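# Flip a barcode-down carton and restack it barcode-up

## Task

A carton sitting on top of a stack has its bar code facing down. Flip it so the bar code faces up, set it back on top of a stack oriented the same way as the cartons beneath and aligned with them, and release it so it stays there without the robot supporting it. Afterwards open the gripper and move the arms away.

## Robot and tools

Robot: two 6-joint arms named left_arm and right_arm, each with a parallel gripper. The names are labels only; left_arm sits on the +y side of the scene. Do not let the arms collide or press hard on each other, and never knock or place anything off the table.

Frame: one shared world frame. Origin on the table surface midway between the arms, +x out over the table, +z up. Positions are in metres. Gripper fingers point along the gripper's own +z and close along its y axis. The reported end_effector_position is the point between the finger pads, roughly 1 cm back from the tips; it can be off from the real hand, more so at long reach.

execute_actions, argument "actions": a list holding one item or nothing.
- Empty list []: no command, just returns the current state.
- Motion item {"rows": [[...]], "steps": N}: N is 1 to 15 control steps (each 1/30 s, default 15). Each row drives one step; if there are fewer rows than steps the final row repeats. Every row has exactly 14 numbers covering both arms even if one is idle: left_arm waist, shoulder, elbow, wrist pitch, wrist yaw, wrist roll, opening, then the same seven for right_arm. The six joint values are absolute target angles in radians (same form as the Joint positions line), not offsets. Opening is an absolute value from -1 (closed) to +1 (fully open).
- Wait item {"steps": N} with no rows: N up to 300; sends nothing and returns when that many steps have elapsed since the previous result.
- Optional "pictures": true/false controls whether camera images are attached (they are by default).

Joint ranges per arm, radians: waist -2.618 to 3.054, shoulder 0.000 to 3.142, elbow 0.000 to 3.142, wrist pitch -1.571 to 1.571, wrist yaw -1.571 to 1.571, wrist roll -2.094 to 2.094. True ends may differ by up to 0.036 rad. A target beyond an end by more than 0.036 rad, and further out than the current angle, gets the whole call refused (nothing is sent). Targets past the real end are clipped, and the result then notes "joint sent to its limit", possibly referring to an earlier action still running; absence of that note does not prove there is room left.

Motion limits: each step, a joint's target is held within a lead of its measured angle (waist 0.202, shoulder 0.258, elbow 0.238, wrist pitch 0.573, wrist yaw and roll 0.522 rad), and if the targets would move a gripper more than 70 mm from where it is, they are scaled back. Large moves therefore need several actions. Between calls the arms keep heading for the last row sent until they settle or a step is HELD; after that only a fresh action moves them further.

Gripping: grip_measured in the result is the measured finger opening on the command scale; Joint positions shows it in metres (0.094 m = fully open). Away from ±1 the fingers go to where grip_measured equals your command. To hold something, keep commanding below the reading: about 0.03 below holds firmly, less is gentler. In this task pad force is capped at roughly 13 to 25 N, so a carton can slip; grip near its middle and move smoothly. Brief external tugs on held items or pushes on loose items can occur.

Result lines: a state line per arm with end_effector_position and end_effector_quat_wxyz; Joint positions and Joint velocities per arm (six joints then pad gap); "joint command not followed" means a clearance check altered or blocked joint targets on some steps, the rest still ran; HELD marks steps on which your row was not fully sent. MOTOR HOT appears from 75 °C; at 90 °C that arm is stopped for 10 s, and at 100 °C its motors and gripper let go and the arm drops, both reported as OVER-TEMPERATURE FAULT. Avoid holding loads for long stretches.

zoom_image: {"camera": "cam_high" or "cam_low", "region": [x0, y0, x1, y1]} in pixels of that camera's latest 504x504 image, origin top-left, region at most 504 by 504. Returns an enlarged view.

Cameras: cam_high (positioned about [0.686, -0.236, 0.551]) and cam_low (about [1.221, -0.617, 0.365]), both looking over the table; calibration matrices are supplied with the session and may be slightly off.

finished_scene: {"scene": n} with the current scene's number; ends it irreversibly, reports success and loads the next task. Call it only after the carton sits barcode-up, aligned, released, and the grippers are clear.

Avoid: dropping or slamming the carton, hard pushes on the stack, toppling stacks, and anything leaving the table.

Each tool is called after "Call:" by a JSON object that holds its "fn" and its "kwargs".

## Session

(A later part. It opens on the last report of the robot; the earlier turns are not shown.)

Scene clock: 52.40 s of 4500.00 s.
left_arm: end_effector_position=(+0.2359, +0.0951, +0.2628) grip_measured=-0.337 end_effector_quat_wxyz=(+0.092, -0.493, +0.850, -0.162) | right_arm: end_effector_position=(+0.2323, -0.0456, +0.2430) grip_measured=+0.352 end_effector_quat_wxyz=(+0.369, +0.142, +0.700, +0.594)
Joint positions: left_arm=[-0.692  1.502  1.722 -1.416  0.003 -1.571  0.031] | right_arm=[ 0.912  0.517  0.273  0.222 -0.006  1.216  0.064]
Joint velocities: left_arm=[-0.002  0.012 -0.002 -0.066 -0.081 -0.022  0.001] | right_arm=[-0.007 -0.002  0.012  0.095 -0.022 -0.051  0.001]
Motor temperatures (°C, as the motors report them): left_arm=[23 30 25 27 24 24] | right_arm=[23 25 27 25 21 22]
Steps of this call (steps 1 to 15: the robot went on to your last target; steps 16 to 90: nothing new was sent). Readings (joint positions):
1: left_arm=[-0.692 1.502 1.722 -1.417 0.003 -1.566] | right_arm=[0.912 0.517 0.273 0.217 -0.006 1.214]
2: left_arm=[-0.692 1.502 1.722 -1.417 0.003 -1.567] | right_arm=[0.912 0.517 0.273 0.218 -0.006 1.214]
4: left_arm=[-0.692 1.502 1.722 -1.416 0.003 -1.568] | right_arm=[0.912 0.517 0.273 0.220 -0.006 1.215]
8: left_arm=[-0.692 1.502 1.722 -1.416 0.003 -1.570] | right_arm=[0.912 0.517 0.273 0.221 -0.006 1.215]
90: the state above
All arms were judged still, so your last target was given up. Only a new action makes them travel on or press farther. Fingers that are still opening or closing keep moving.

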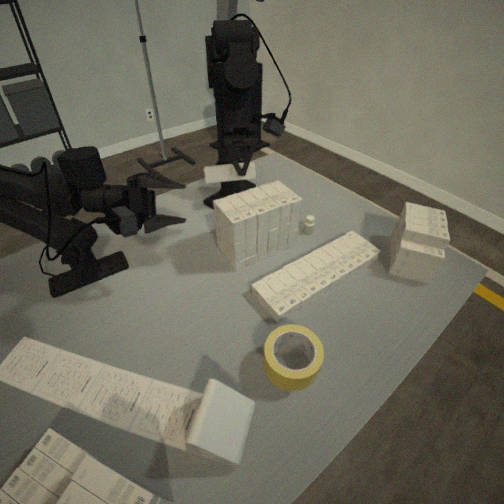

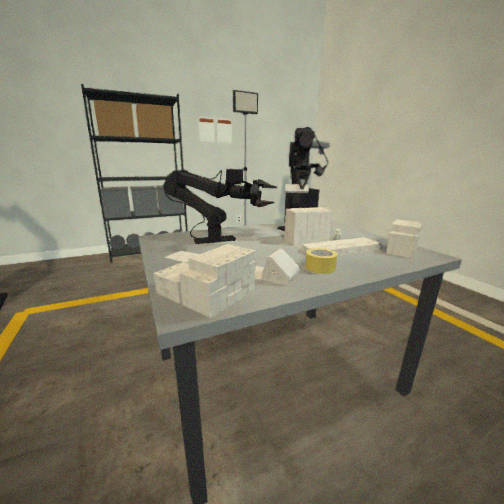

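Call:
{"fn": "execute_actions", "kwargs": {"actions": [{"rows":[[-0.68,1.482,1.705,-1.40,0,-1.58,-0.39,0.95,0.485,0.265,0.235,0,1.21,0.35],[-0.68,1.482,1.705,-1.40,0,-1.58,-0.39,0.98,0.485,0.265,0.235,0,1.21,0.35],[-0.68,1.482,1.705,-1.40,0,-1.58,-0.39,1.01,0.485,0.265,0.235,0,1.21,0.35],[-0.68,1.482,1.705,-1.40,0,-1.58,-0.39,1.04,0.485,0.265,0.235,0,1.21,0.35],[-0.68,1.482,1.705,-1.40,0,-1.58,-0.39,1.07,0.485,0.265,0.235,0,1.21,0.35],[-0.68,1.482,1.705,-1.40,0,-1.58,-0.39,1.10,0.485,0.265,0.235,0,1.21,0.35],[-0.68,1.482,1.705,-1.40,0,-1.58,-0.39,1.12,0.485,0.265,0.235,0,1.21,0.35],[-0.68,1.482,1.705,-1.40,0,-1.58,-0.39,1.14,0.485,0.265,0.235,0,1.21,0.35],[-0.68,1.482,1.705,-1.40,0,-1.58,-0.39,1.153,0.485,0.29,0.235,0,1.21,0.35]]}], "pictures": false}}

Call:
{"fn": "execute_actions", "kwargs": {"actions": [{"steps":15}]}}

Call:
{"fn": "zoom_image", "kwargs": {"camera": "cam_high", "region": [110,110,290,230]}}

Call:
{"fn": "zoom_image", "kwargs": {"camera": "cam_low", "region": [220,150,340,230]}}

Scene clock: 54.53 s of 4500.00 s.
left_arm: end_effector_position=(+0.2360, +0.0951, +0.2629) grip_measured=-0.337 end_effector_quat_wxyz=(+0.092, -0.493, +0.850, -0.162) | right_arm: end_effector_position=(+0.1788, -0.0057, +0.2430) grip_measured=+0.352 end_effector_quat_wxyz=(+0.299, +0.062, +0.712, +0.632)
Joint positions: left_arm=[-0.692  1.502  1.722 -1.415  0.003 -1.571  0.031] | right_arm=[ 1.143  0.517  0.273  0.222 -0.002  1.216  0.064]
Joint velocities: left_arm=[-0.012 -0.012 -0.042 -0.022 -0.022  0.022 -0.   ] | right_arm=[-0.007 -0.012 -0.007  0.022  0.022 -0.022 -0.   ]
Motor temperatures (°C, as the motors report them): left_arm=[23 30 25 27 24 24] | right_arm=[23 25 27 25 21 22]
Steps of this call (steps 1 to 49: nothing new was sent; steps 50 to 64: all 15 steps of this action). Readings (joint positions):
50: left_arm=[-0.692 1.502 1.722 -1.416 0.003 -1.571] | right_arm=[0.915 0.517 0.273 0.222 -0.004 1.216]
51: left_arm=[-0.692 1.502 1.722 -1.416 0.003 -1.571] | right_arm=[0.927 0.517 0.273 0.222 -0.001 1.216]
53: left_arm=[-0.692 1.502 1.722 -1.416 0.003 -1.571] | right_arm=[0.976 0.517 0.273 0.222 0.001 1.216]
57: left_arm=[-0.692 1.502 1.722 -1.415 0.003 -1.571] | right_arm=[1.092 0.517 0.273 0.222 0.000 1.216]
64: the state above

Scene clock: 55.03 s of 4500.00 s.
left_arm: end_effector_position=(+0.2360, +0.0951, +0.2629) grip_measured=-0.337 end_effector_quat_wxyz=(+0.092, -0.493, +0.850, -0.162) | right_arm: end_effector_position=(+0.1788, -0.0057, +0.2430) grip_measured=+0.352 end_effector_quat_wxyz=(+0.299, +0.062, +0.712, +0.632)
Joint positions: left_arm=[-0.692  1.502  1.722 -1.415  0.003 -1.571  0.031] | right_arm=[ 1.143  0.517  0.273  0.222 -0.002  1.216  0.064]
Joint velocities: left_arm=[-0.017 -0.027 -0.002 -0.007  0.007  0.081  0.001] | right_arm=[-0.007  0.007 -0.017  0.037  0.066 -0.037 -0.   ]
Motor temperatures (°C, as the motors report them): left_arm=[23 30 25 27 24 24] | right_arm=[23 25 27 26 21 22]
Steps of this call (steps 1 to 15: the robot went on to your last target). Readings (joint positions):
1: left_arm=[-0.692 1.502 1.722 -1.415 0.003 -1.571] | right_arm=[1.143 0.517 0.273 0.222 -0.002 1.216]
2: left_arm=[-0.692 1.502 1.722 -1.415 0.003 -1.571] | right_arm=[1.143 0.517 0.273 0.222 -0.002 1.216]
4: left_arm=[-0.692 1.502 1.722 -1.415 0.003 -1.571] | right_arm=[1.143 0.517 0.273 0.222 -0.002 1.216]
8: left_arm=[-0.692 1.502 1.722 -1.415 0.003 -1.571] | right_arm=[1.143 0.517 0.273 0.222 -0.002 1.216]
15: the state above
All arms were judged still, so your last target was given up. Only a new action makes them travel on or press farther. Fingers that are still opening or closing keep moving.

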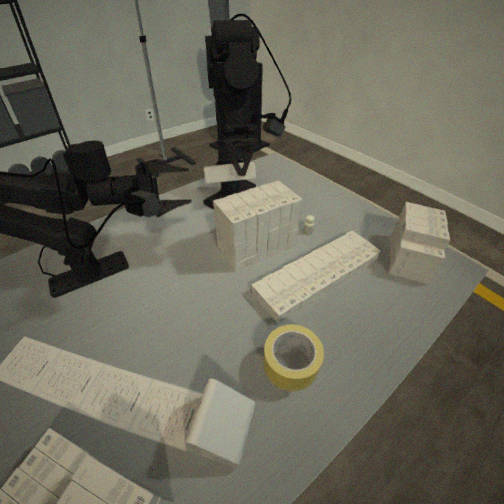

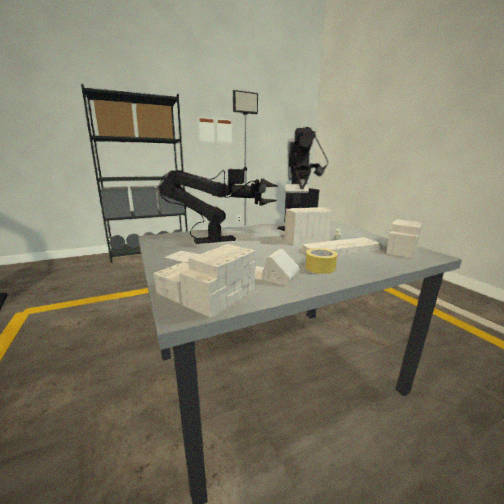

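Region (110, 110, 290, 230) of cam_high's 504x504 image, scaled by 2.800, with more detail than that image has.

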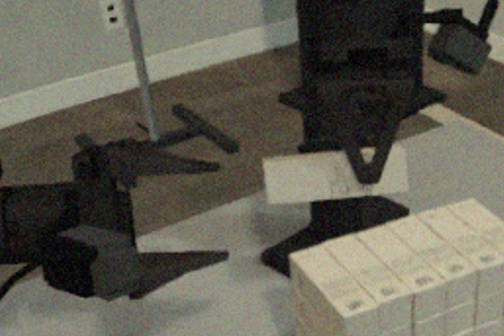

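Region (220, 150, 340, 230) of cam_low's 504x504 image, scaled by 4.200, with more detail than that image has.

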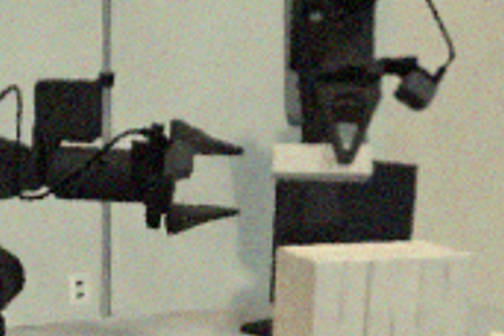

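Call:
{"fn": "execute_actions", "kwargs": {"actions": [{"rows":[[-0.68,1.482,1.705,-1.40,0,-1.58,-0.39,1.153,0.50,0.31,0.22,0,1.21,0.35],[-0.68,1.482,1.705,-1.40,0,-1.58,-0.39,1.153,0.50,0.325,0.21,0,1.21,0.35],[-0.68,1.482,1.705,-1.40,0,-1.58,-0.39,1.153,0.51,0.34,0.21,0,1.21,0.35],[-0.68,1.482,1.705,-1.40,0,-1.58,-0.39,1.153,0.52,0.35,0.21,0,1.21,0.35],[-0.68,1.482,1.705,-1.40,0,-1.58,-0.39,1.153,0.54,0.35,0.225,0,1.21,0.35],[-0.68,1.482,1.705,-1.40,0,-1.58,-0.39,1.153,0.56,0.355,0.245,0,1.21,0.35],[-0.68,1.482,1.705,-1.40,0,-1.58,-0.39,1.153,0.58,0.358,0.26,0,1.21,0.35],[-0.68,1.482,1.705,-1.40,0,-1.58,-0.39,1.153,0.60,0.361,0.28,0,1.21,0.35],[-0.68,1.482,1.705,-1.40,0,-1.58,-0.39,1.153,0.62,0.364,0.30,0,1.21,0.35],[-0.68,1.482,1.705,-1.40,0,-1.58,-0.39,1.153,0.64,0.367,0.315,0,1.21,0.35],[-0.68,1.482,1.705,-1.40,0,-1.58,-0.39,1.153,0.66,0.37,0.33,0,1.21,0.35],[-0.68,1.482,1.705,-1.40,0,-1.58,-0.39,1.153,0.68,0.373,0.35,0,1.21,0.35],[-0.68,1.482,1.705,-1.40,0,-1.58,-0.39,1.153,0.70,0.376,0.37,0,1.21,0.35],[-0.68,1.482,1.705,-1.40,0,-1.58,-0.39,1.153,0.72,0.378,0.39,0,1.21,0.35],[-0.68,1.482,1.705,-1.40,0,-1.58,-0.39,1.153,0.74,0.38,0.405,0,1.21,0.35]]}], "pictures": false}}

Call:
{"fn": "execute_actions", "kwargs": {"actions": [{"steps":15}]}}

Call:
{"fn": "zoom_image", "kwargs": {"camera": "cam_high", "region": [110,110,290,230]}}

Call:
{"fn": "zoom_image", "kwargs": {"camera": "cam_low", "region": [220,150,340,230]}}

Scene clock: 57.97 s of 4500.00 s.
left_arm: end_effector_position=(+0.2360, +0.0951, +0.2629) grip_measured=-0.337 end_effector_quat_wxyz=(+0.092, -0.493, +0.850, -0.162) | right_arm: end_effector_position=(+0.1914, +0.0158, +0.2555) grip_measured=+0.352 end_effector_quat_wxyz=(+0.299, +0.062, +0.711, +0.633)
Joint positions: left_arm=[-0.692  1.502  1.722 -1.415  0.003 -1.571  0.031] | right_arm=[ 1.143  0.692  0.345  0.328 -0.002  1.217  0.064]
Joint velocities: left_arm=[ 0.012 -0.012 -0.002 -0.022  0.081  0.007  0.   ] | right_arm=[-0.007  0.598  0.027  0.403 -0.037  0.066  0.   ]
Motor temperatures (°C, as the motors report them): left_arm=[23 30 25 27 24 24] | right_arm=[23 25 28 26 21 22]
Steps of this call (steps 1 to 73: nothing new was sent; steps 74 to 88: all 15 steps of this action). Readings (joint positions):
74: left_arm=[-0.692 1.502 1.722 -1.415 0.003 -1.571] | right_arm=[1.143 0.517 0.273 0.222 -0.002 1.216]
75: left_arm=[-0.692 1.502 1.722 -1.415 0.003 -1.571] | right_arm=[1.143 0.517 0.276 0.219 -0.002 1.216]
77: left_arm=[-0.692 1.502 1.722 -1.415 0.003 -1.571] | right_arm=[1.143 0.517 0.290 0.209 -0.002 1.217]
81: left_arm=[-0.692 1.502 1.722 -1.415 0.003 -1.571] | right_arm=[1.143 0.547 0.328 0.235 -0.002 1.217]
88: the state above

Scene clock: 58.47 s of 4500.00 s.
left_arm: end_effector_position=(+0.2360, +0.0951, +0.2629) grip_measured=-0.337 end_effector_quat_wxyz=(+0.092, -0.493, +0.850, -0.162) | right_arm: end_effector_position=(+0.1943, +0.0207, +0.2594) grip_measured=+0.352 end_effector_quat_wxyz=(+0.302, +0.062, +0.703, +0.641)
Joint positions: left_arm=[-0.692  1.502  1.722 -1.415  0.003 -1.571  0.031] | right_arm=[ 1.143  0.732  0.346  0.39  -0.002  1.217  0.064]
Joint velocities: left_arm=[-0.007 -0.002  0.017  0.022 -0.022  0.007 -0.   ] | right_arm=[-0.012  0.002 -0.007 -0.051 -0.007 -0.022 -0.001]
Motor temperatures (°C, as the motors report them): left_arm=[23 30 25 27 24 24] | right_arm=[23 25 28 26 21 22]
Steps of this call (steps 1 to 15: the robot went on to your last target). Readings (joint positions):
1: left_arm=[-0.692 1.502 1.722 -1.415 0.003 -1.571] | right_arm=[1.143 0.711 0.346 0.340 -0.002 1.217]
2: left_arm=[-0.692 1.502 1.722 -1.415 0.003 -1.571] | right_arm=[1.143 0.723 0.346 0.349 -0.002 1.217]
4: left_arm=[-0.692 1.502 1.722 -1.415 0.003 -1.571] | right_arm=[1.143 0.732 0.346 0.359 -0.002 1.217]
8: left_arm=[-0.692 1.502 1.722 -1.415 0.003 -1.571] | right_arm=[1.143 0.732 0.346 0.380 -0.002 1.217]
15: the state above

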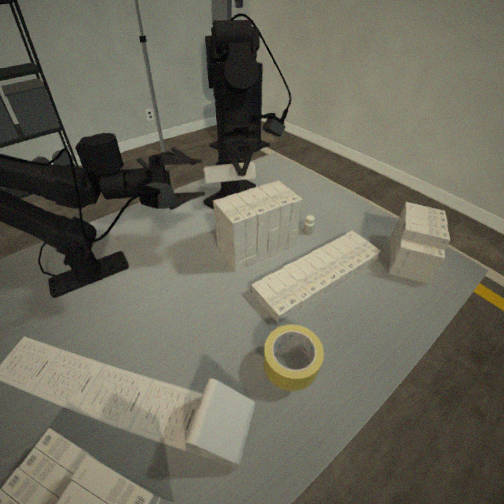

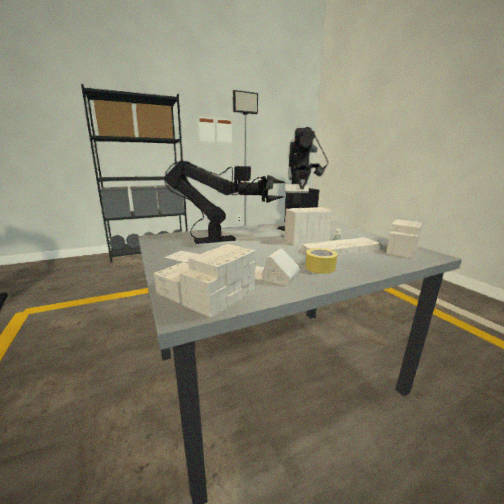

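Region (110, 110, 290, 230) of cam_high's 504x504 image, scaled by 2.800, with more detail than that image has.

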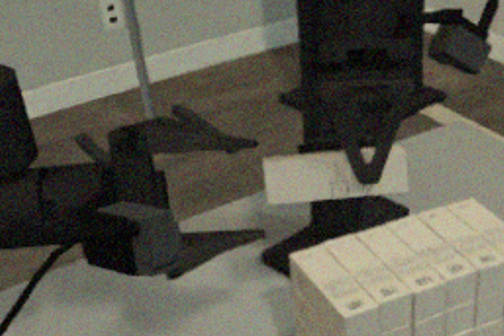

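Region (220, 150, 340, 230) of cam_low's 504x504 image, scaled by 4.200, with more detail than that image has.

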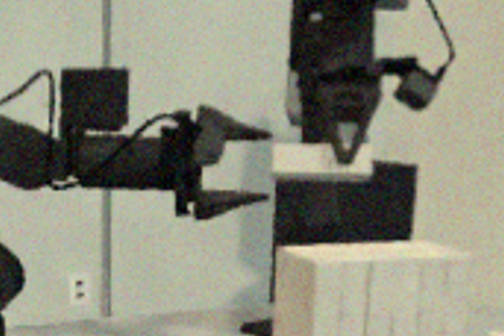

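Call:
{"fn": "execute_actions", "kwargs": {"actions": [{"rows":[[-0.68,1.482,1.705,-1.40,0,-1.58,-0.39,1.153,0.745,0.39,0.405,0,1.21,0.35],[-0.68,1.482,1.705,-1.40,0,-1.58,-0.39,1.153,0.755,0.398,0.41,0,1.21,0.35],[-0.68,1.482,1.705,-1.40,0,-1.58,-0.39,1.153,0.77,0.405,0.42,0,1.21,0.35],[-0.68,1.482,1.705,-1.40,0,-1.58,-0.39,1.153,0.79,0.41,0.435,0,1.21,0.35],[-0.68,1.482,1.705,-1.40,0,-1.58,-0.39,1.153,0.81,0.416,0.45,0,1.21,0.35],[-0.68,1.482,1.705,-1.40,0,-1.58,-0.39,1.153,0.83,0.422,0.465,0,1.21,0.35],[-0.68,1.482,1.705,-1.40,0,-1.58,-0.39,1.153,0.85,0.428,0.48,0,1.21,0.35],[-0.68,1.482,1.705,-1.40,0,-1.58,-0.39,1.153,0.87,0.434,0.49,0,1.21,0.35],[-0.68,1.482,1.705,-1.40,0,-1.58,-0.39,1.153,0.89,0.44,0.505,0,1.21,0.35],[-0.68,1.482,1.705,-1.40,0,-1.58,-0.39,1.153,0.91,0.446,0.515,0,1.21,0.35],[-0.68,1.482,1.705,-1.40,0,-1.58,-0.39,1.153,0.93,0.452,0.53,0,1.21,0.35],[-0.68,1.482,1.705,-1.40,0,-1.58,-0.39,1.153,0.95,0.459,0.54,0,1.21,0.35],[-0.68,1.482,1.705,-1.40,0,-1.58,-0.39,1.153,0.97,0.466,0.55,0,1.21,0.35],[-0.68,1.482,1.705,-1.40,0,-1.58,-0.39,1.153,0.985,0.471,0.555,0,1.21,0.35],[-0.68,1.482,1.705,-1.40,0,-1.58,-0.39,1.153,0.995,0.474,0.56,0,1.21,0.35]]}], "pictures": false}}

Call:
{"fn": "execute_actions", "kwargs": {"actions": [{"rows":[[-0.68,1.482,1.705,-1.40,0,-1.58,-0.39,1.153,0.995,0.474,0.56,0,1.20,0.3],[-0.68,1.482,1.705,-1.40,0,-1.58,-0.39,1.153,0.995,0.474,0.56,0,1.19,0.25],[-0.68,1.482,1.705,-1.40,0,-1.58,-0.39,1.153,0.995,0.474,0.56,0,1.19,0.2],[-0.68,1.482,1.705,-1.40,0,-1.58,-0.39,1.153,0.995,0.474,0.56,0,1.19,0.15],[-0.68,1.482,1.705,-1.40,0,-1.58,-0.39,1.153,0.995,0.474,0.56,0,1.19,0.1],[-0.68,1.482,1.705,-1.40,0,-1.58,-0.39,1.153,0.995,0.474,0.56,0,1.19,0.05],[-0.68,1.482,1.705,-1.40,0,-1.58,-0.39,1.153,0.995,0.474,0.56,0,1.19,0.0],[-0.68,1.482,1.705,-1.40,0,-1.58,-0.39,1.153,0.995,0.474,0.56,0,1.19,-0.05],[-0.68,1.482,1.705,-1.40,0,-1.58,-0.39,1.153,0.995,0.474,0.56,0,1.19,-0.1]]}]}}

Call:
{"fn": "zoom_image", "kwargs": {"camera": "cam_high", "region": [150,120,290,213]}}

Call:
{"fn": "zoom_image", "kwargs": {"camera": "cam_low", "region": [250,160,340,220]}}

Scene clock: 62.07 s of 4500.00 s.
left_arm: end_effector_position=(+0.2360, +0.0951, +0.2629) grip_measured=-0.337 end_effector_quat_wxyz=(+0.092, -0.493, +0.850, -0.162) | right_arm: end_effector_position=(+0.2132, +0.0529, +0.2605) grip_measured=+0.352 end_effector_quat_wxyz=(+0.300, +0.062, +0.709, +0.635)
Joint positions: left_arm=[-0.692  1.502  1.722 -1.415  0.003 -1.571  0.031] | right_arm=[ 1.143  0.96   0.435  0.51  -0.002  1.217  0.064]
Joint velocities: left_arm=[-0.007  0.002  0.017 -0.007 -0.037 -0.007  0.   ] | right_arm=[ 0.007  0.457  0.139  0.198 -0.022 -0.007  0.   ]
Motor temperatures (°C, as the motors report them): left_arm=[23 30 25 27 24 24] | right_arm=[23 25 29 27 21 22]
Steps of this call (steps 1 to 15: the robot went on to your last target; steps 16 to 90: nothing new was sent; then 0.10 s passed at rest; steps 91 to 105: all 15 steps of this action). Readings (joint positions):
91: left_arm=[-0.692 1.502 1.722 -1.415 0.003 -1.571] | right_arm=[1.143 0.732 0.347 0.392 -0.002 1.217]
92: left_arm=[-0.692 1.502 1.722 -1.415 0.003 -1.571] | right_arm=[1.143 0.733 0.350 0.392 -0.002 1.217]
94: left_arm=[-0.692 1.502 1.722 -1.415 0.003 -1.571] | right_arm=[1.143 0.747 0.364 0.398 -0.002 1.217]
98: left_arm=[-0.692 1.502 1.722 -1.415 0.003 -1.571] | right_arm=[1.143 0.818 0.397 0.440 -0.002 1.217]
105: the state above

Scene clock: 62.57 s of 4500.00 s.
left_arm: end_effector_position=(+0.2360, +0.0951, +0.2629) grip_measured=-0.337 end_effector_quat_wxyz=(+0.092, -0.493, +0.850, -0.162) | right_arm: end_effector_position=(+0.2154, +0.0567, +0.2634) grip_measured=-0.098 end_effector_quat_wxyz=(+0.302, +0.061, +0.704, +0.640)
Joint positions: left_arm=[-0.692  1.502  1.722 -1.415  0.003 -1.571  0.031] | right_arm=[ 1.143  0.986  0.442  0.546 -0.002  1.216  0.042]
Joint velocities: left_arm=[-0.007 -0.012 -0.002  0.066 -0.037 -0.022 -0.001] | right_arm=[ 0.007 -0.017  0.002  0.051 -0.022  0.022 -0.   ]
Motor temperatures (°C, as the motors report them): left_arm=[23 30 25 27 24 24] | right_arm=[23 25 29 27 21 22]
Steps of this call (steps 1 to 15: all 15 steps of this action). Readings (joint positions):
1: left_arm=[-0.692 1.502 1.722 -1.415 0.003 -1.571] | right_arm=[1.143 0.973 0.439 0.517 -0.002 1.217]
2: left_arm=[-0.692 1.502 1.722 -1.415 0.003 -1.571] | right_arm=[1.143 0.982 0.441 0.521 -0.002 1.217]
4: left_arm=[-0.692 1.502 1.722 -1.415 0.003 -1.571] | right_arm=[1.143 0.986 0.442 0.527 -0.002 1.217]
8: left_arm=[-0.692 1.502 1.722 -1.415 0.003 -1.571] | right_arm=[1.143 0.986 0.442 0.540 -0.002 1.216]
15: the state above

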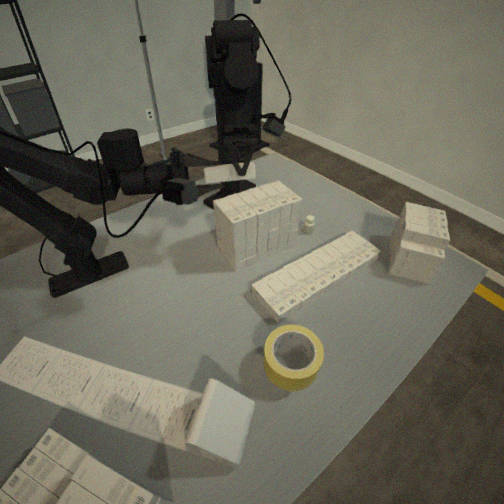

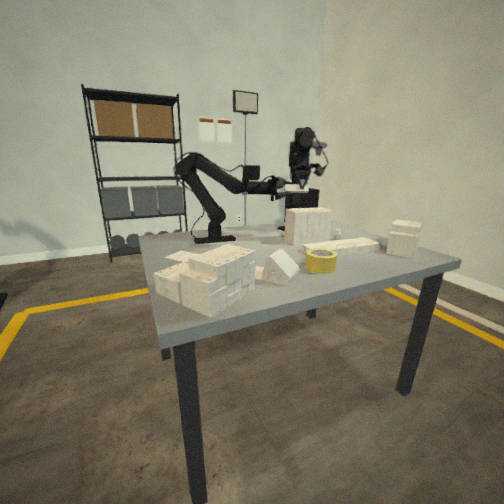

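Region (150, 120, 290, 213) of cam_high's 504x504 image, scaled by 3.600, with more detail than that image has; it fills the top 335 rows of this view, and the rest is white.

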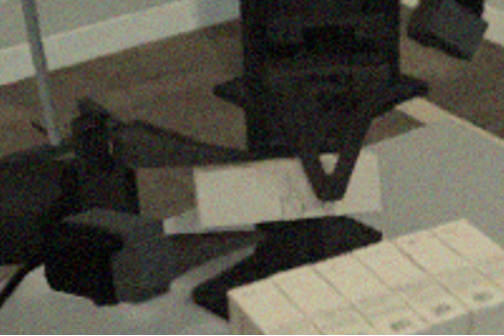

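Region (250, 160, 340, 220) of cam_low's 504x504 image, scaled by 5.600, with more detail than that image has.

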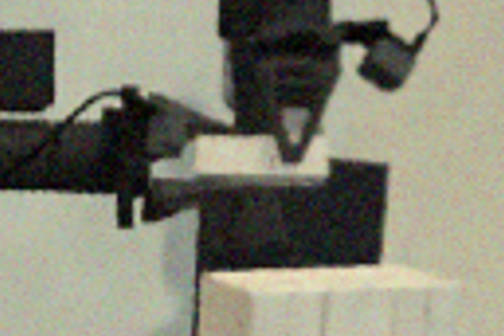

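Looks centred. Close.

Call:
{"fn": "execute_actions", "kwargs": {"actions": [{"rows":[[-0.68,1.482,1.705,-1.40,0,-1.58,-0.39,1.153,0.995,0.474,0.56,0,1.19,-0.13],[-0.68,1.482,1.705,-1.40,0,-1.58,-0.39,1.153,0.995,0.474,0.56,0,1.19,-0.16],[-0.68,1.482,1.705,-1.40,0,-1.58,-0.39,1.153,0.995,0.474,0.56,0,1.19,-0.19],[-0.68,1.482,1.705,-1.40,0,-1.58,-0.39,1.153,0.995,0.474,0.56,0,1.19,-0.22],[-0.68,1.482,1.705,-1.40,0,-1.58,-0.39,1.153,0.995,0.474,0.56,0,1.19,-0.24],[-0.68,1.482,1.705,-1.40,0,-1.58,-0.39,1.153,0.995,0.474,0.56,0,1.19,-0.26],[-0.68,1.482,1.705,-1.40,0,-1.58,-0.39,1.153,0.995,0.474,0.56,0,1.19,-0.28],[-0.68,1.482,1.705,-1.40,0,-1.58,-0.39,1.153,0.995,0.474,0.56,0,1.19,-0.30],[-0.68,1.482,1.705,-1.40,0,-1.58,-0.39,1.153,0.995,0.474,0.56,0,1.19,-0.32],[-0.68,1.482,1.705,-1.40,0,-1.58,-0.39,1.153,0.995,0.474,0.56,0,1.19,-0.34],[-0.68,1.482,1.705,-1.40,0,-1.58,-0.39,1.153,0.995,0.474,0.56,0,1.19,-0.36],[-0.68,1.482,1.705,-1.40,0,-1.58,-0.39,1.153,0.995,0.474,0.56,0,1.19,-0.38],[-0.68,1.482,1.705,-1.40,0,-1.58,-0.39,1.153,0.995,0.474,0.56,0,1.19,-0.40]]}], "pictures": false}}

Call:
{"fn": "execute_actions", "kwargs": {"actions": [{"steps":12}]}}

Call:
{"fn": "zoom_image", "kwargs": {"camera": "cam_high", "region": [150,120,290,213]}}

Scene clock: 65.50 s of 4500.00 s.
left_arm: end_effector_position=(+0.2364, +0.0949, +0.2630) grip_measured=-0.337 end_effector_quat_wxyz=(+0.093, -0.493, +0.850, -0.163) | right_arm: end_effector_position=(+0.2154, +0.0567, +0.2656) grip_measured=-0.335 end_effector_quat_wxyz=(+0.305, +0.060, +0.701, +0.642)
Joint positions: left_arm=[-0.692  1.502  1.722 -1.413  0.003 -1.572  0.031] | right_arm=[ 1.143  0.986  0.442  0.554 -0.002  1.213  0.031]
Joint velocities: left_arm=[-0.012 -0.012  0.007  0.022  0.022 -0.007 -0.001] | right_arm=[-0.007  0.012 -0.007 -0.066 -0.022  0.007 -0.001]
Motor temperatures (°C, as the motors report them): left_arm=[23 30 25 27 24 24] | right_arm=[23 25 30 28 21 22]
Steps of this call (steps 1 to 15: the robot went on to your last target; steps 16 to 73: nothing new was sent; steps 74 to 88: all 15 steps of this action). Readings (joint positions):
74: left_arm=[-0.692 1.502 1.722 -1.415 0.003 -1.571] | right_arm=[1.143 0.986 0.442 0.547 -0.002 1.216]
75: left_arm=[-0.692 1.502 1.722 -1.415 0.003 -1.571] | right_arm=[1.143 0.986 0.442 0.547 -0.002 1.216]
77: left_arm=[-0.692 1.502 1.722 -1.415 0.003 -1.571] | right_arm=[1.143 0.986 0.442 0.547 -0.002 1.216]
81: left_arm=[-0.692 1.502 1.722 -1.415 0.003 -1.571] | right_arm=[1.143 0.986 0.442 0.551 -0.002 1.216]
88: the state above

Scene clock: 65.90 s of 4500.00 s.
left_arm: end_effector_position=(+0.2364, +0.0949, +0.2630) grip_measured=-0.337 end_effector_quat_wxyz=(+0.093, -0.493, +0.850, -0.163) | right_arm: end_effector_position=(+0.2154, +0.0567, +0.2656) grip_measured=-0.335 end_effector_quat_wxyz=(+0.305, +0.060, +0.701, +0.642)
Joint positions: left_arm=[-0.692  1.502  1.722 -1.413  0.003 -1.572  0.031] | right_arm=[ 1.143  0.986  0.442  0.554 -0.002  1.213  0.031]
Joint velocities: left_arm=[ 0.007  0.012 -0.012  0.007 -0.051  0.051  0.001] | right_arm=[ 0.002 -0.007  0.002 -0.007 -0.095  0.066 -0.   ]
Motor temperatures (°C, as the motors report them): left_arm=[23 30 25 27 24 24] | right_arm=[23 25 30 28 21 22]
Steps of this call (steps 1 to 12: the robot went on to your last target). Readings (joint positions):
1: left_arm=[-0.692 1.502 1.722 -1.413 0.003 -1.572] | right_arm=[1.143 0.986 0.442 0.554 -0.002 1.213]
2: left_arm=[-0.692 1.502 1.722 -1.413 0.003 -1.572] | right_arm=[1.143 0.986 0.442 0.554 -0.002 1.213]
4: left_arm=[-0.692 1.502 1.722 -1.413 0.003 -1.572] | right_arm=[1.143 0.986 0.442 0.554 -0.002 1.213]
8: left_arm=[-0.692 1.502 1.722 -1.413 0.003 -1.572] | right_arm=[1.143 0.986 0.442 0.554 -0.002 1.213]
12: the state above

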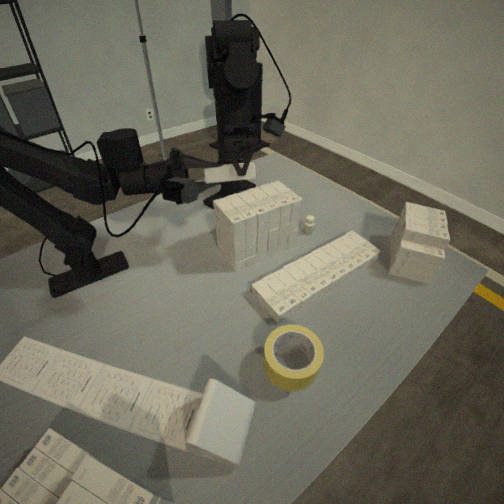

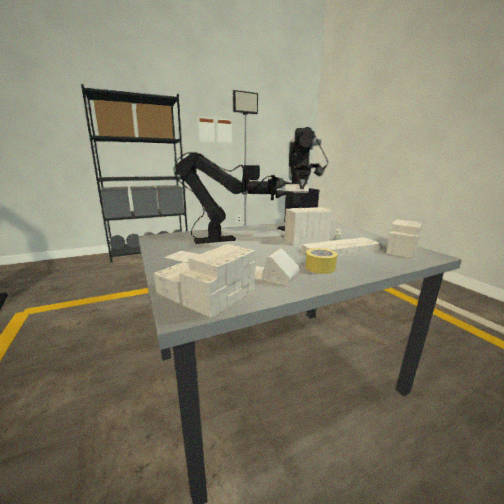

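Region (150, 120, 290, 213) of cam_high's 504x504 image, scaled by 3.600, with more detail than that image has; it fills the top 335 rows of this view, and the rest is white.

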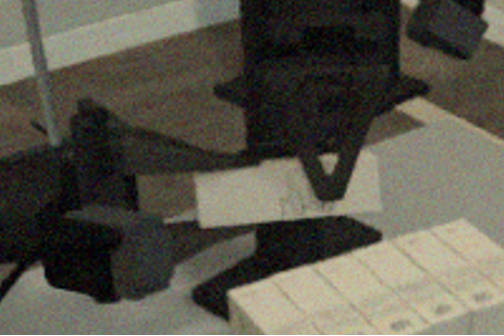

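Call:
{"fn": "execute_actions", "kwargs": {"actions": [{"rows":[[-0.68,1.482,1.705,-1.40,0,-1.58,-0.33,1.153,0.995,0.474,0.56,0,1.19,-0.4],[-0.68,1.482,1.705,-1.40,0,-1.58,-0.30,1.153,0.995,0.474,0.56,0,1.19,-0.4],[-0.68,1.482,1.705,-1.40,0,-1.58,-0.25,1.153,0.995,0.474,0.56,0,1.19,-0.4],[-0.68,1.482,1.705,-1.40,0,-1.58,-0.15,1.153,0.995,0.474,0.56,0,1.19,-0.4],[-0.68,1.482,1.705,-1.40,0,-1.58,0,1.153,0.995,0.474,0.56,0,1.19,-0.4],[-0.68,1.482,1.705,-1.40,0,-1.58,0.15,1.153,0.995,0.474,0.56,0,1.19,-0.4],[-0.68,1.482,1.705,-1.40,0,-1.58,0.3,1.153,0.995,0.474,0.56,0,1.19,-0.4],[-0.68,1.482,1.705,-1.40,0,-1.58,0.45,1.153,0.995,0.474,0.56,0,1.19,-0.4],[-0.66,1.482,1.705,-1.40,0,-1.58,0.6,1.153,0.995,0.474,0.56,0,1.19,-0.4],[-0.63,1.482,1.705,-1.40,0,-1.58,0.6,1.153,0.995,0.474,0.56,0,1.19,-0.4],[-0.59,1.482,1.705,-1.40,0,-1.58,0.6,1.153,0.995,0.474,0.56,0,1.19,-0.4],[-0.55,1.482,1.705,-1.40,0,-1.58,0.6,1.153,0.995,0.474,0.56,0,1.19,-0.4],[-0.51,1.482,1.705,-1.40,0,-1.58,0.6,1.153,0.995,0.474,0.56,0,1.19,-0.4],[-0.47,1.482,1.705,-1.40,0,-1.58,0.6,1.153,0.995,0.474,0.56,0,1.19,-0.4],[-0.43,1.482,1.705,-1.40,0,-1.58,0.6,1.153,0.995,0.474,0.56,0,1.19,-0.4]]}]}}

Call:
{"fn": "execute_actions", "kwargs": {"actions": [{"rows":[[-0.41,1.482,1.705,-1.40,0,-1.58,0.6,1.153,0.995,0.474,0.56,0,1.15,-0.4],[-0.40,1.482,1.705,-1.40,0,-1.58,0.6,1.153,0.995,0.474,0.56,0,1.08,-0.4],[-0.40,1.482,1.705,-1.40,0,-1.58,0.6,1.153,0.995,0.474,0.56,0,1.0,-0.4],[-0.40,1.482,1.705,-1.40,0,-1.58,0.6,1.153,0.995,0.474,0.56,0,0.9,-0.4],[-0.40,1.482,1.705,-1.40,0,-1.58,0.6,1.153,0.995,0.474,0.56,0,0.8,-0.4],[-0.40,1.482,1.705,-1.40,0,-1.58,0.6,1.153,0.995,0.474,0.56,0,0.7,-0.4],[-0.40,1.482,1.705,-1.40,0,-1.58,0.6,1.153,0.995,0.474,0.56,0,0.6,-0.4],[-0.40,1.482,1.705,-1.40,0,-1.58,0.6,1.153,0.995,0.474,0.56,0,0.5,-0.4],[-0.40,1.482,1.705,-1.40,0,-1.58,0.6,1.153,0.995,0.474,0.56,0,0.4,-0.4],[-0.40,1.482,1.705,-1.40,0,-1.58,0.6,1.153,0.995,0.474,0.56,0,0.3,-0.4],[-0.40,1.482,1.705,-1.40,0,-1.58,0.6,1.153,0.995,0.474,0.56,0,0.2,-0.4],[-0.40,1.482,1.705,-1.40,0,-1.58,0.6,1.153,0.995,0.474,0.56,0,0.1,-0.4],[-0.40,1.482,1.705,-1.40,0,-1.58,0.6,1.153,0.995,0.474,0.56,0,0,-0.4],[-0.40,1.482,1.705,-1.40,0,-1.58,0.6,1.153,0.995,0.474,0.56,0,-0.1,-0.4],[-0.40,1.482,1.705,-1.40,0,-1.58,0.6,1.153,0.995,0.474,0.56,0,-0.2,-0.4]]}]}}

Scene clock: 70.67 s of 4500.00 s.
left_arm: end_effector_position=(+0.2604, +0.1433, +0.2636) grip_measured=+0.597 end_effector_quat_wxyz=(+0.105, -0.563, +0.804, -0.159) | right_arm: end_effector_position=(+0.2154, +0.0567, +0.2653) grip_measured=-0.335 end_effector_quat_wxyz=(+0.305, +0.060, +0.702, +0.641)
Joint positions: left_arm=[-0.52   1.502  1.722 -1.407  0.01  -1.572  0.075] | right_arm=[ 1.143  0.986  0.442  0.553 -0.002  1.212  0.031]
Joint velocities: left_arm=[ 1.243 -0.002  0.002 -0.007 -0.081  0.022 -0.001] | right_arm=[-0.017 -0.012  0.017 -0.037 -0.051  0.037 -0.   ]
Motor temperatures (°C, as the motors report them): left_arm=[23 30 25 27 24 24] | right_arm=[23 25 30 28 21 22]
Steps of this call (steps 1 to 15: the robot went on to your last target; steps 16 to 90: nothing new was sent; then 1.27 s passed at rest; steps 91 to 105: all 15 steps of this action). Readings (joint positions):
91: left_arm=[-0.692 1.502 1.722 -1.413 0.003 -1.572] | right_arm=[1.143 0.986 0.442 0.554 -0.002 1.212]
92: left_arm=[-0.692 1.502 1.722 -1.413 0.003 -1.572] | right_arm=[1.143 0.986 0.442 0.554 -0.002 1.212]
94: left_arm=[-0.692 1.502 1.722 -1.413 0.003 -1.572] | right_arm=[1.143 0.986 0.442 0.553 -0.002 1.212]
98: left_arm=[-0.692 1.502 1.722 -1.412 0.003 -1.572] | right_arm=[1.143 0.986 0.442 0.553 -0.002 1.212]
105: the state above

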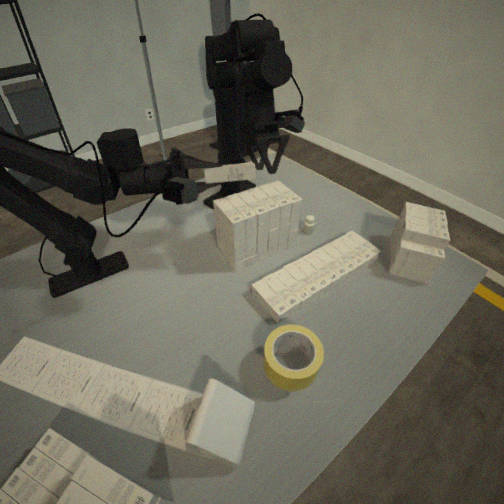

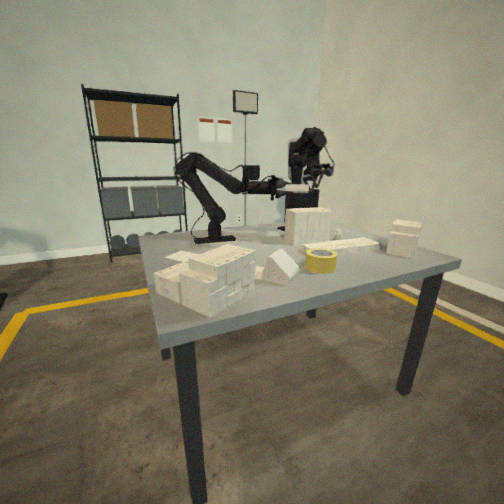

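Scene clock: 71.17 s of 4500.00 s.
left_arm: end_effector_position=(+0.2720, +0.1817, +0.2637) grip_measured=+0.597 end_effector_quat_wxyz=(+0.118, -0.611, +0.768, -0.150) | right_arm: end_effector_position=(+0.2154, +0.0567, +0.2650) grip_measured=-0.335 end_effector_quat_wxyz=(+0.571, -0.278, +0.647, +0.422)
Joint positions: left_arm=[-0.399  1.502  1.722 -1.406  0.001 -1.572  0.075] | right_arm=[ 1.143  0.986  0.442  0.552 -0.002  0.231  0.031]
Joint velocities: left_arm=[-0.007 -0.002 -0.002 -0.125 -0.037 -0.022 -0.   ] | right_arm=[-0.007 -0.027 -0.017  0.022  0.081 -2.777  0.001]
Motor temperatures (°C, as the motors report them): left_arm=[23 30 25 27 24 24] | right_arm=[23 25 30 28 21 22]
Steps of this call (steps 1 to 15: all 15 steps of this action). Readings (joint positions):
1: left_arm=[-0.478 1.502 1.722 -1.407 0.009 -1.572] | right_arm=[1.143 0.986 0.442 0.553 -0.002 1.208]
2: left_arm=[-0.442 1.502 1.722 -1.406 0.007 -1.572] | right_arm=[1.143 0.986 0.442 0.553 -0.002 1.192]
4: left_arm=[-0.403 1.502 1.722 -1.406 0.002 -1.572] | right_arm=[1.143 0.986 0.442 0.552 -0.002 1.123]
8: left_arm=[-0.399 1.502 1.722 -1.406 0.001 -1.572] | right_arm=[1.143 0.986 0.442 0.552 -0.002 0.861]
15: the state above

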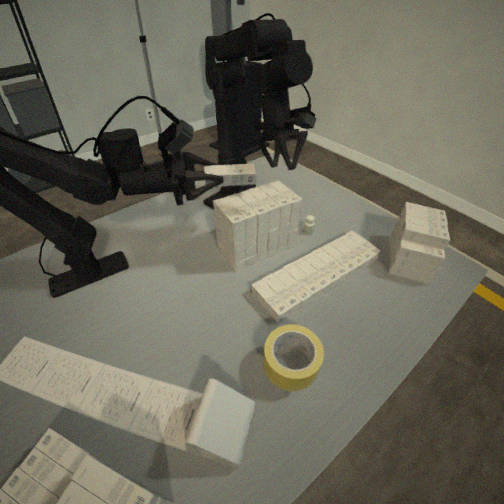

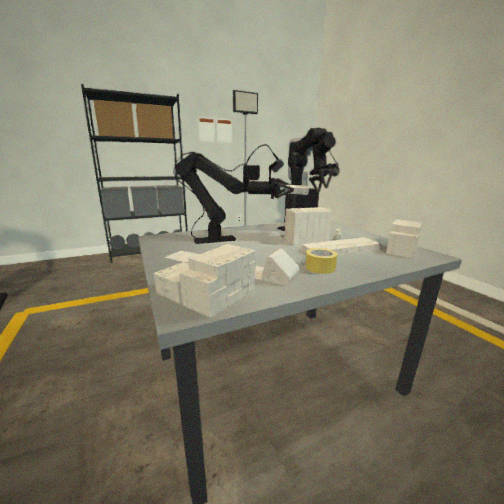

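Call:
{"fn": "execute_actions", "kwargs": {"actions": [{"rows":[[-0.40,1.482,1.705,-1.40,0,-1.58,0.6,1.153,0.995,0.474,0.56,0,-0.3,-0.4],[-0.40,1.482,1.705,-1.40,0,-1.58,0.6,1.153,0.995,0.474,0.56,0,-0.4,-0.4],[-0.40,1.482,1.705,-1.40,0,-1.58,0.6,1.153,0.995,0.474,0.56,0,-0.5,-0.4],[-0.40,1.482,1.705,-1.40,0,-1.58,0.6,1.153,0.995,0.474,0.56,0,-0.6,-0.4],[-0.40,1.482,1.705,-1.40,0,-1.58,0.6,1.153,0.995,0.474,0.56,0,-0.7,-0.4],[-0.40,1.482,1.705,-1.40,0,-1.58,0.6,1.153,0.995,0.474,0.56,0,-0.8,-0.4],[-0.40,1.482,1.705,-1.40,0,-1.58,0.6,1.153,0.995,0.474,0.56,0,-0.9,-0.4],[-0.40,1.482,1.705,-1.40,0,-1.58,0.6,1.153,0.995,0.474,0.56,0,-1.0,-0.4],[-0.40,1.482,1.705,-1.40,0,-1.58,0.6,1.153,0.995,0.474,0.56,0,-1.1,-0.4],[-0.40,1.482,1.705,-1.40,0,-1.58,0.6,1.153,0.995,0.474,0.56,0,-1.2,-0.4],[-0.40,1.482,1.705,-1.40,0,-1.58,0.6,1.153,0.995,0.474,0.56,0,-1.3,-0.4],[-0.40,1.482,1.705,-1.40,0,-1.58,0.6,1.153,0.995,0.474,0.56,0,-1.4,-0.4],[-0.40,1.482,1.705,-1.40,0,-1.58,0.6,1.153,0.995,0.474,0.56,0,-1.5,-0.4],[-0.40,1.482,1.705,-1.40,0,-1.58,0.6,1.153,0.995,0.474,0.56,0,-1.6,-0.4],[-0.40,1.482,1.705,-1.40,0,-1.58,0.6,1.153,0.995,0.474,0.56,0,-1.7,-0.4]]}], "pictures": false}}

Call:
{"fn": "execute_actions", "kwargs": {"actions": [{"rows":[[-0.40,1.482,1.705,-1.40,0,-1.58,0.6,1.153,0.995,0.474,0.56,0,-1.76,-0.4],[-0.40,1.482,1.705,-1.40,0,-1.58,0.6,1.153,0.995,0.474,0.56,0,-1.82,-0.4],[-0.40,1.482,1.705,-1.40,0,-1.58,0.6,1.153,0.995,0.474,0.56,0,-1.87,-0.4],[-0.40,1.482,1.705,-1.40,0,-1.58,0.6,1.153,0.995,0.474,0.56,0,-1.91,-0.4],[-0.40,1.482,1.705,-1.40,0,-1.58,0.6,1.153,0.995,0.474,0.56,0,-1.945,-0.4]]}], "pictures": false}}

Call:
{"fn": "execute_actions", "kwargs": {"actions": [{"rows":[[-0.42,1.482,1.705,-1.40,0,-1.58,0.6,1.153,0.995,0.474,0.56,0,-1.945,-0.4],[-0.44,1.482,1.705,-1.40,0,-1.58,0.6,1.153,0.995,0.474,0.56,0,-1.945,-0.4],[-0.465,1.482,1.705,-1.405,0,-1.58,0.6,1.153,0.995,0.474,0.56,0,-1.945,-0.4],[-0.49,1.482,1.705,-1.41,0,-1.58,0.6,1.153,0.995,0.474,0.56,0,-1.945,-0.4],[-0.515,1.482,1.705,-1.415,0,-1.58,0.6,1.153,0.995,0.474,0.56,0,-1.945,-0.4],[-0.54,1.482,1.705,-1.42,0,-1.58,0.6,1.153,0.995,0.474,0.56,0,-1.945,-0.4],[-0.565,1.482,1.705,-1.42,0,-1.58,0.6,1.153,0.995,0.474,0.56,0,-1.945,-0.4],[-0.59,1.482,1.705,-1.42,0,-1.58,0.6,1.153,0.995,0.474,0.56,0,-1.945,-0.4],[-0.615,1.482,1.705,-1.42,0,-1.58,0.6,1.153,0.995,0.474,0.56,0,-1.945,-0.4],[-0.64,1.482,1.705,-1.42,0,-1.58,0.6,1.153,0.995,0.474,0.56,0,-1.945,-0.4],[-0.66,1.482,1.705,-1.42,0,-1.58,0.6,1.153,0.995,0.474,0.56,0,-1.945,-0.4],[-0.68,1.482,1.705,-1.42,0,-1.58,0.6,1.153,0.995,0.474,0.56,0,-1.945,-0.4],[-0.70,1.482,1.705,-1.42,0,-1.58,0.6,1.153,0.995,0.474,0.56,0,-1.945,-0.4]]}], "pictures": false}}

Call:
{"fn": "execute_actions", "kwargs": {"actions": [{"rows":[[-0.70,1.482,1.705,-1.42,0,-1.58,0.5,1.153,0.995,0.474,0.56,0,-1.945,-0.4],[-0.70,1.482,1.705,-1.42,0,-1.58,0.4,1.153,0.995,0.474,0.56,0,-1.945,-0.4],[-0.70,1.482,1.705,-1.42,0,-1.58,0.3,1.153,0.995,0.474,0.56,0,-1.945,-0.4],[-0.70,1.482,1.705,-1.42,0,-1.58,0.2,1.153,0.995,0.474,0.56,0,-1.945,-0.4],[-0.70,1.482,1.705,-1.42,0,-1.58,0.1,1.153,0.995,0.474,0.56,0,-1.945,-0.4]]}]}}

Call:
{"fn": "zoom_image", "kwargs": {"camera": "cam_high", "region": [150,120,290,213]}}

Call:
{"fn": "zoom_image", "kwargs": {"camera": "cam_low", "region": [250,160,340,220]}}

Scene clock: 75.77 s of 4500.00 s.
left_arm: end_effector_position=(+0.2720, +0.1817, +0.2637) grip_measured=+0.597 end_effector_quat_wxyz=(+0.118, -0.611, +0.768, -0.150) | right_arm: end_effector_position=(+0.2154, +0.0567, +0.2650) grip_measured=-0.336 end_effector_quat_wxyz=(+0.704, -0.647, +0.279, -0.086)
Joint positions: left_arm=[-0.399  1.502  1.722 -1.406  0.001 -1.572  0.075] | right_arm=[ 1.143  0.986  0.442  0.552 -0.002 -1.286  0.031]
Joint velocities: left_arm=[-0.002 -0.012  0.002 -0.007 -0.022  0.007 -0.   ] | right_arm=[ 0.007 -0.002 -0.002 -0.051  0.007 -2.85   0.001]
Motor temperatures (°C, as the motors report them): left_arm=[23 30 25 27 24 24] | right_arm=[23 25 31 29 21 22]
Steps of this call (steps 1 to 45: the robot went on to your last target; steps 46 to 110: nothing new was sent; then 0.43 s passed at rest; steps 111 to 125: all 15 steps of this action). Readings (joint positions):
111: left_arm=[-0.399 1.502 1.722 -1.406 0.001 -1.572] | right_arm=[1.143 0.986 0.442 0.552 -0.002 -0.204]
112: left_arm=[-0.399 1.502 1.722 -1.406 0.001 -1.572] | right_arm=[1.143 0.986 0.442 0.552 -0.002 -0.235]
114: left_arm=[-0.399 1.502 1.722 -1.406 0.001 -1.572] | right_arm=[1.143 0.986 0.442 0.552 -0.002 -0.336]
118: left_arm=[-0.399 1.502 1.722 -1.406 0.001 -1.572] | right_arm=[1.143 0.986 0.442 0.552 -0.002 -0.635]
125: the state above

Scene clock: 76.27 s of 4500.00 s.
left_arm: end_effector_position=(+0.2720, +0.1817, +0.2637) grip_measured=+0.597 end_effector_quat_wxyz=(+0.118, -0.611, +0.768, -0.150) | right_arm: end_effector_position=(+0.2154, +0.0567, +0.2649) grip_measured=-0.336 end_effector_quat_wxyz=(+0.642, -0.702, +0.062, -0.302)
Joint positions: left_arm=[-0.399  1.502  1.722 -1.406  0.001 -1.572  0.075] | right_arm=[ 1.143  0.986  0.442  0.552 -0.002 -1.922  0.031]
Joint velocities: left_arm=[-0.007  0.002  0.007 -0.037 -0.037 -0.007 -0.   ] | right_arm=[ 0.012 -0.007 -0.012 -0.007 -0.051 -0.183  0.   ]
Motor temperatures (°C, as the motors report them): left_arm=[23 30 25 27 24 24] | right_arm=[23 25 31 29 21 22]
Steps of this call (steps 1 to 15: all 15 steps of this action). Readings (joint positions):
1: left_arm=[-0.399 1.502 1.722 -1.406 0.001 -1.572] | right_arm=[1.143 0.986 0.442 0.552 -0.002 -1.378]
2: left_arm=[-0.399 1.502 1.722 -1.406 0.001 -1.572] | right_arm=[1.143 0.986 0.442 0.552 -0.002 -1.465]
4: left_arm=[-0.399 1.502 1.722 -1.406 0.001 -1.572] | right_arm=[1.143 0.986 0.442 0.552 -0.002 -1.617]
8: left_arm=[-0.399 1.502 1.722 -1.406 0.001 -1.572] | right_arm=[1.143 0.986 0.442 0.552 -0.002 -1.814]
15: the state above

Scene clock: 76.77 s of 4500.00 s.
left_arm: end_effector_position=(+0.2389, +0.0959, +0.2637) grip_measured=+0.597 end_effector_quat_wxyz=(+0.095, -0.495, +0.847, -0.166) | right_arm: end_effector_position=(+0.2154, +0.0567, +0.2649) grip_measured=-0.336 end_effector_quat_wxyz=(+0.638, -0.703, +0.053, -0.311)
Joint positions: left_arm=[-0.686  1.502  1.722 -1.406  0.003 -1.572  0.075] | right_arm=[ 1.143  0.986  0.442  0.552 -0.002 -1.949  0.031]
Joint velocities: left_arm=[-0.295 -0.022  0.012 -0.051  0.007 -0.022 -0.   ] | right_arm=[ 0.007  0.007 -0.007 -0.007  0.022  0.066 -0.   ]
Motor temperatures (°C, as the motors report them): left_arm=[23 30 25 27 24 24] | right_arm=[23 25 31 29 21 22]
Steps of this call (steps 1 to 15: all 15 steps of this action). Readings (joint positions):
1: left_arm=[-0.399 1.502 1.722 -1.406 0.001 -1.572] | right_arm=[1.143 0.986 0.442 0.552 -0.002 -1.928]
2: left_arm=[-0.403 1.502 1.722 -1.406 0.001 -1.572] | right_arm=[1.143 0.986 0.442 0.552 -0.002 -1.932]
4: left_arm=[-0.428 1.502 1.722 -1.406 0.000 -1.572] | right_arm=[1.143 0.986 0.442 0.552 -0.002 -1.939]
8: left_arm=[-0.531 1.502 1.722 -1.406 0.001 -1.572] | right_arm=[1.143 0.986 0.442 0.552 -0.002 -1.946]
15: the state above

Scene clock: 77.27 s of 4500.00 s.
left_arm: end_effector_position=(+0.2375, +0.0934, +0.2637) grip_measured=+0.103 end_effector_quat_wxyz=(+0.094, -0.492, +0.850, -0.167) | right_arm: end_effector_position=(+0.2153, +0.0567, +0.2648) grip_measured=-0.336 end_effector_quat_wxyz=(+0.638, -0.703, +0.052, -0.311)
Joint positions: left_arm=[-0.694  1.502  1.722 -1.406  0.004 -1.572  0.052] | right_arm=[ 1.143  0.986  0.442  0.551 -0.003 -1.951  0.031]
Joint velocities: left_arm=[ 0.002 -0.012 -0.002 -0.037 -0.051  0.007 -0.001] | right_arm=[-0.002 -0.017 -0.022  0.022  0.022  0.007 -0.001]
Motor temperatures (°C, as the motors report them): left_arm=[23 30 25 27 24 24] | right_arm=[23 25 31 29 21 22]
Steps of this call (steps 1 to 15: all 15 steps of this action). Readings (joint positions):
1: left_arm=[-0.692 1.502 1.722 -1.406 0.004 -1.572] | right_arm=[1.143 0.986 0.442 0.552 -0.002 -1.949]
2: left_arm=[-0.694 1.502 1.722 -1.406 0.004 -1.572] | right_arm=[1.143 0.986 0.442 0.552 -0.002 -1.950]
4: left_arm=[-0.694 1.502 1.722 -1.406 0.004 -1.572] | right_arm=[1.143 0.986 0.442 0.552 -0.002 -1.950]
8: left_arm=[-0.694 1.502 1.722 -1.406 0.004 -1.572] | right_arm=[1.143 0.986 0.442 0.551 -0.002 -1.950]
15: the state above

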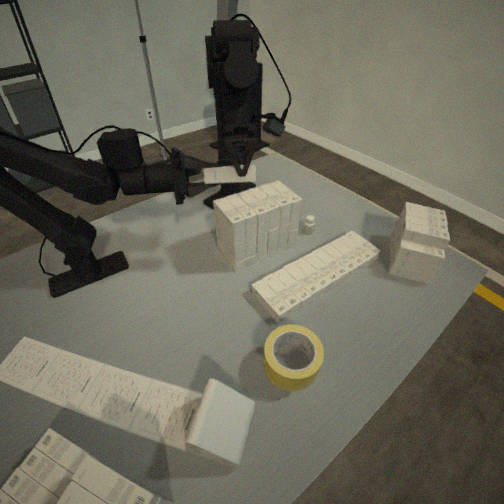

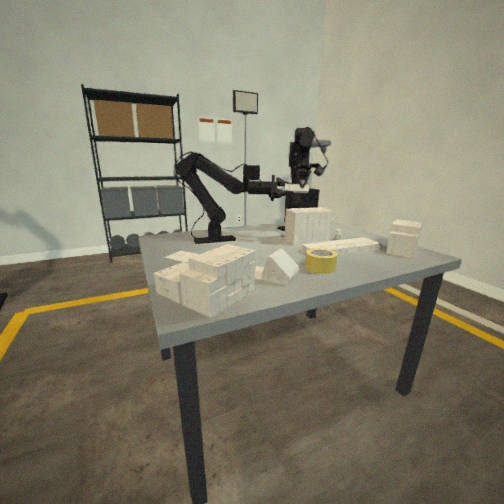

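Region (150, 120, 290, 213) of cam_high's 504x504 image, scaled by 3.600, with more detail than that image has; it fills the top 335 rows of this view, and the rest is white.

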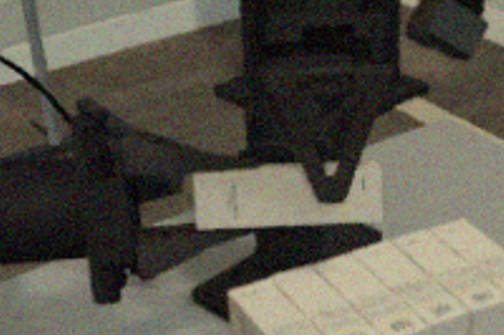

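Region (250, 160, 340, 220) of cam_low's 504x504 image, scaled by 5.600, with more detail than that image has.

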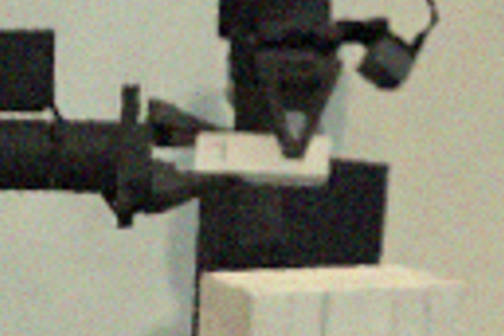

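Call:
{"fn": "execute_actions", "kwargs": {"actions": [{"rows":[[-0.70,1.482,1.705,-1.40,0,-1.58,0.08,1.153,0.995,0.474,0.56,0,-1.93,-0.4],[-0.70,1.482,1.705,-1.40,0,-1.58,0.06,1.153,0.995,0.474,0.56,0,-1.92,-0.4],[-0.70,1.482,1.705,-1.40,0,-1.58,0.04,1.153,0.995,0.474,0.56,0,-1.92,-0.4],[-0.70,1.482,1.705,-1.40,0,-1.58,0.02,1.153,0.995,0.474,0.56,0,-1.92,-0.4],[-0.70,1.482,1.705,-1.40,0,-1.58,0.0,1.153,0.995,0.474,0.56,0,-1.92,-0.4],[-0.70,1.482,1.705,-1.40,0,-1.58,-0.02,1.153,0.995,0.474,0.56,0,-1.92,-0.4],[-0.70,1.482,1.705,-1.40,0,-1.58,-0.04,1.153,0.995,0.474,0.56,0,-1.92,-0.4],[-0.70,1.482,1.705,-1.40,0,-1.58,-0.06,1.153,0.995,0.474,0.56,0,-1.92,-0.4],[-0.70,1.482,1.705,-1.40,0,-1.58,-0.08,1.153,0.995,0.474,0.56,0,-1.92,-0.4],[-0.70,1.482,1.705,-1.40,0,-1.58,-0.1,1.153,0.995,0.474,0.56,0,-1.92,-0.4],[-0.70,1.482,1.705,-1.40,0,-1.58,-0.12,1.153,0.995,0.474,0.56,0,-1.92,-0.4],[-0.70,1.482,1.705,-1.40,0,-1.58,-0.14,1.153,0.995,0.474,0.56,0,-1.92,-0.4],[-0.70,1.482,1.705,-1.40,0,-1.58,-0.16,1.153,0.995,0.474,0.56,0,-1.92,-0.4],[-0.70,1.482,1.705,-1.40,0,-1.58,-0.18,1.153,0.995,0.474,0.56,0,-1.92,-0.4],[-0.70,1.482,1.705,-1.40,0,-1.58,-0.2,1.153,0.995,0.474,0.56,0,-1.92,-0.4]]}]}}

Call:
{"fn": "zoom_image", "kwargs": {"camera": "cam_high", "region": [150,120,290,213]}}

Scene clock: 80.00 s of 4500.00 s.
left_arm: end_effector_position=(+0.2405, +0.0917, +0.2652) grip_measured=-0.186 end_effector_quat_wxyz=(+0.098, -0.491, +0.848, -0.173) | right_arm: end_effector_position=(+0.2134, +0.0578, +0.2642) grip_measured=-0.336 end_effector_quat_wxyz=(+0.639, -0.704, +0.050, -0.306)
Joint positions: left_arm=[-0.694  1.502  1.722 -1.391  0.004 -1.572  0.038] | right_arm=[ 1.146  0.986  0.442  0.549 -0.01  -1.947  0.031]
Joint velocities: left_arm=[-0.012  0.007 -0.007 -0.007 -0.037  0.066 -0.022] | right_arm=[-0.002  0.002 -0.002  0.022  0.037 -0.007  0.   ]
Motor temperatures (°C, as the motors report them): left_arm=[23 30 24 27 24 24] | right_arm=[23 25 31 29 21 22]
Steps of this call (steps 1 to 15: the robot went on to your last target; steps 16 to 67: nothing new was sent; steps 68 to 82: all 15 steps of this action). Readings (joint positions):
68: left_arm=[-0.694 1.502 1.722 -1.405 0.004 -1.572] | right_arm=[1.143 0.986 0.442 0.551 -0.003 -1.951]
69: left_arm=[-0.694 1.502 1.722 -1.404 0.004 -1.572] | right_arm=[1.143 0.986 0.442 0.551 -0.003 -1.950]
71: left_arm=[-0.694 1.502 1.722 -1.401 0.004 -1.572] | right_arm=[1.143 0.986 0.442 0.551 -0.004 -1.949]
75: left_arm=[-0.694 1.502 1.722 -1.396 0.004 -1.572] | right_arm=[1.143 0.986 0.442 0.551 -0.006 -1.948]
82: the state above

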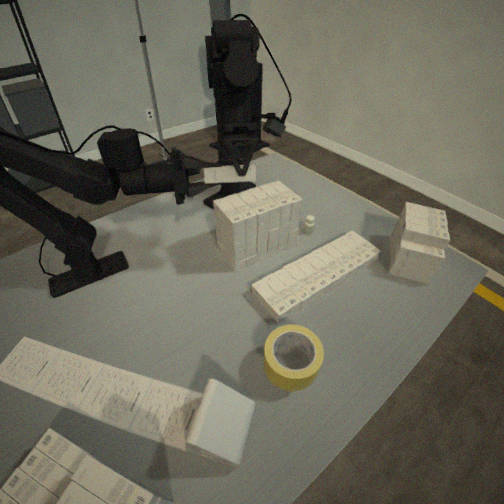

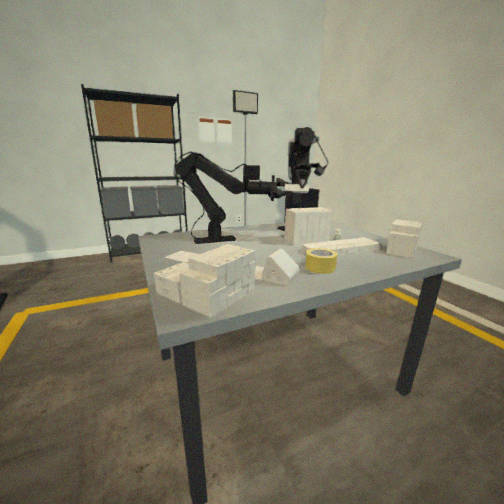

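Region (150, 120, 290, 213) of cam_high's 504x504 image, scaled by 3.600, with more detail than that image has; it fills the top 335 rows of this view, and the rest is white.

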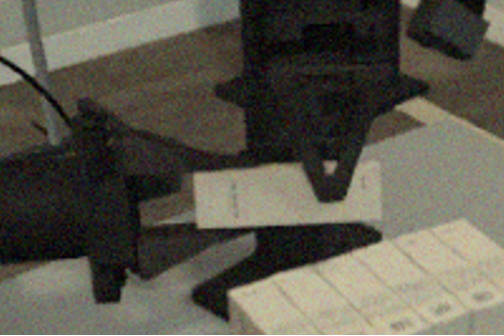

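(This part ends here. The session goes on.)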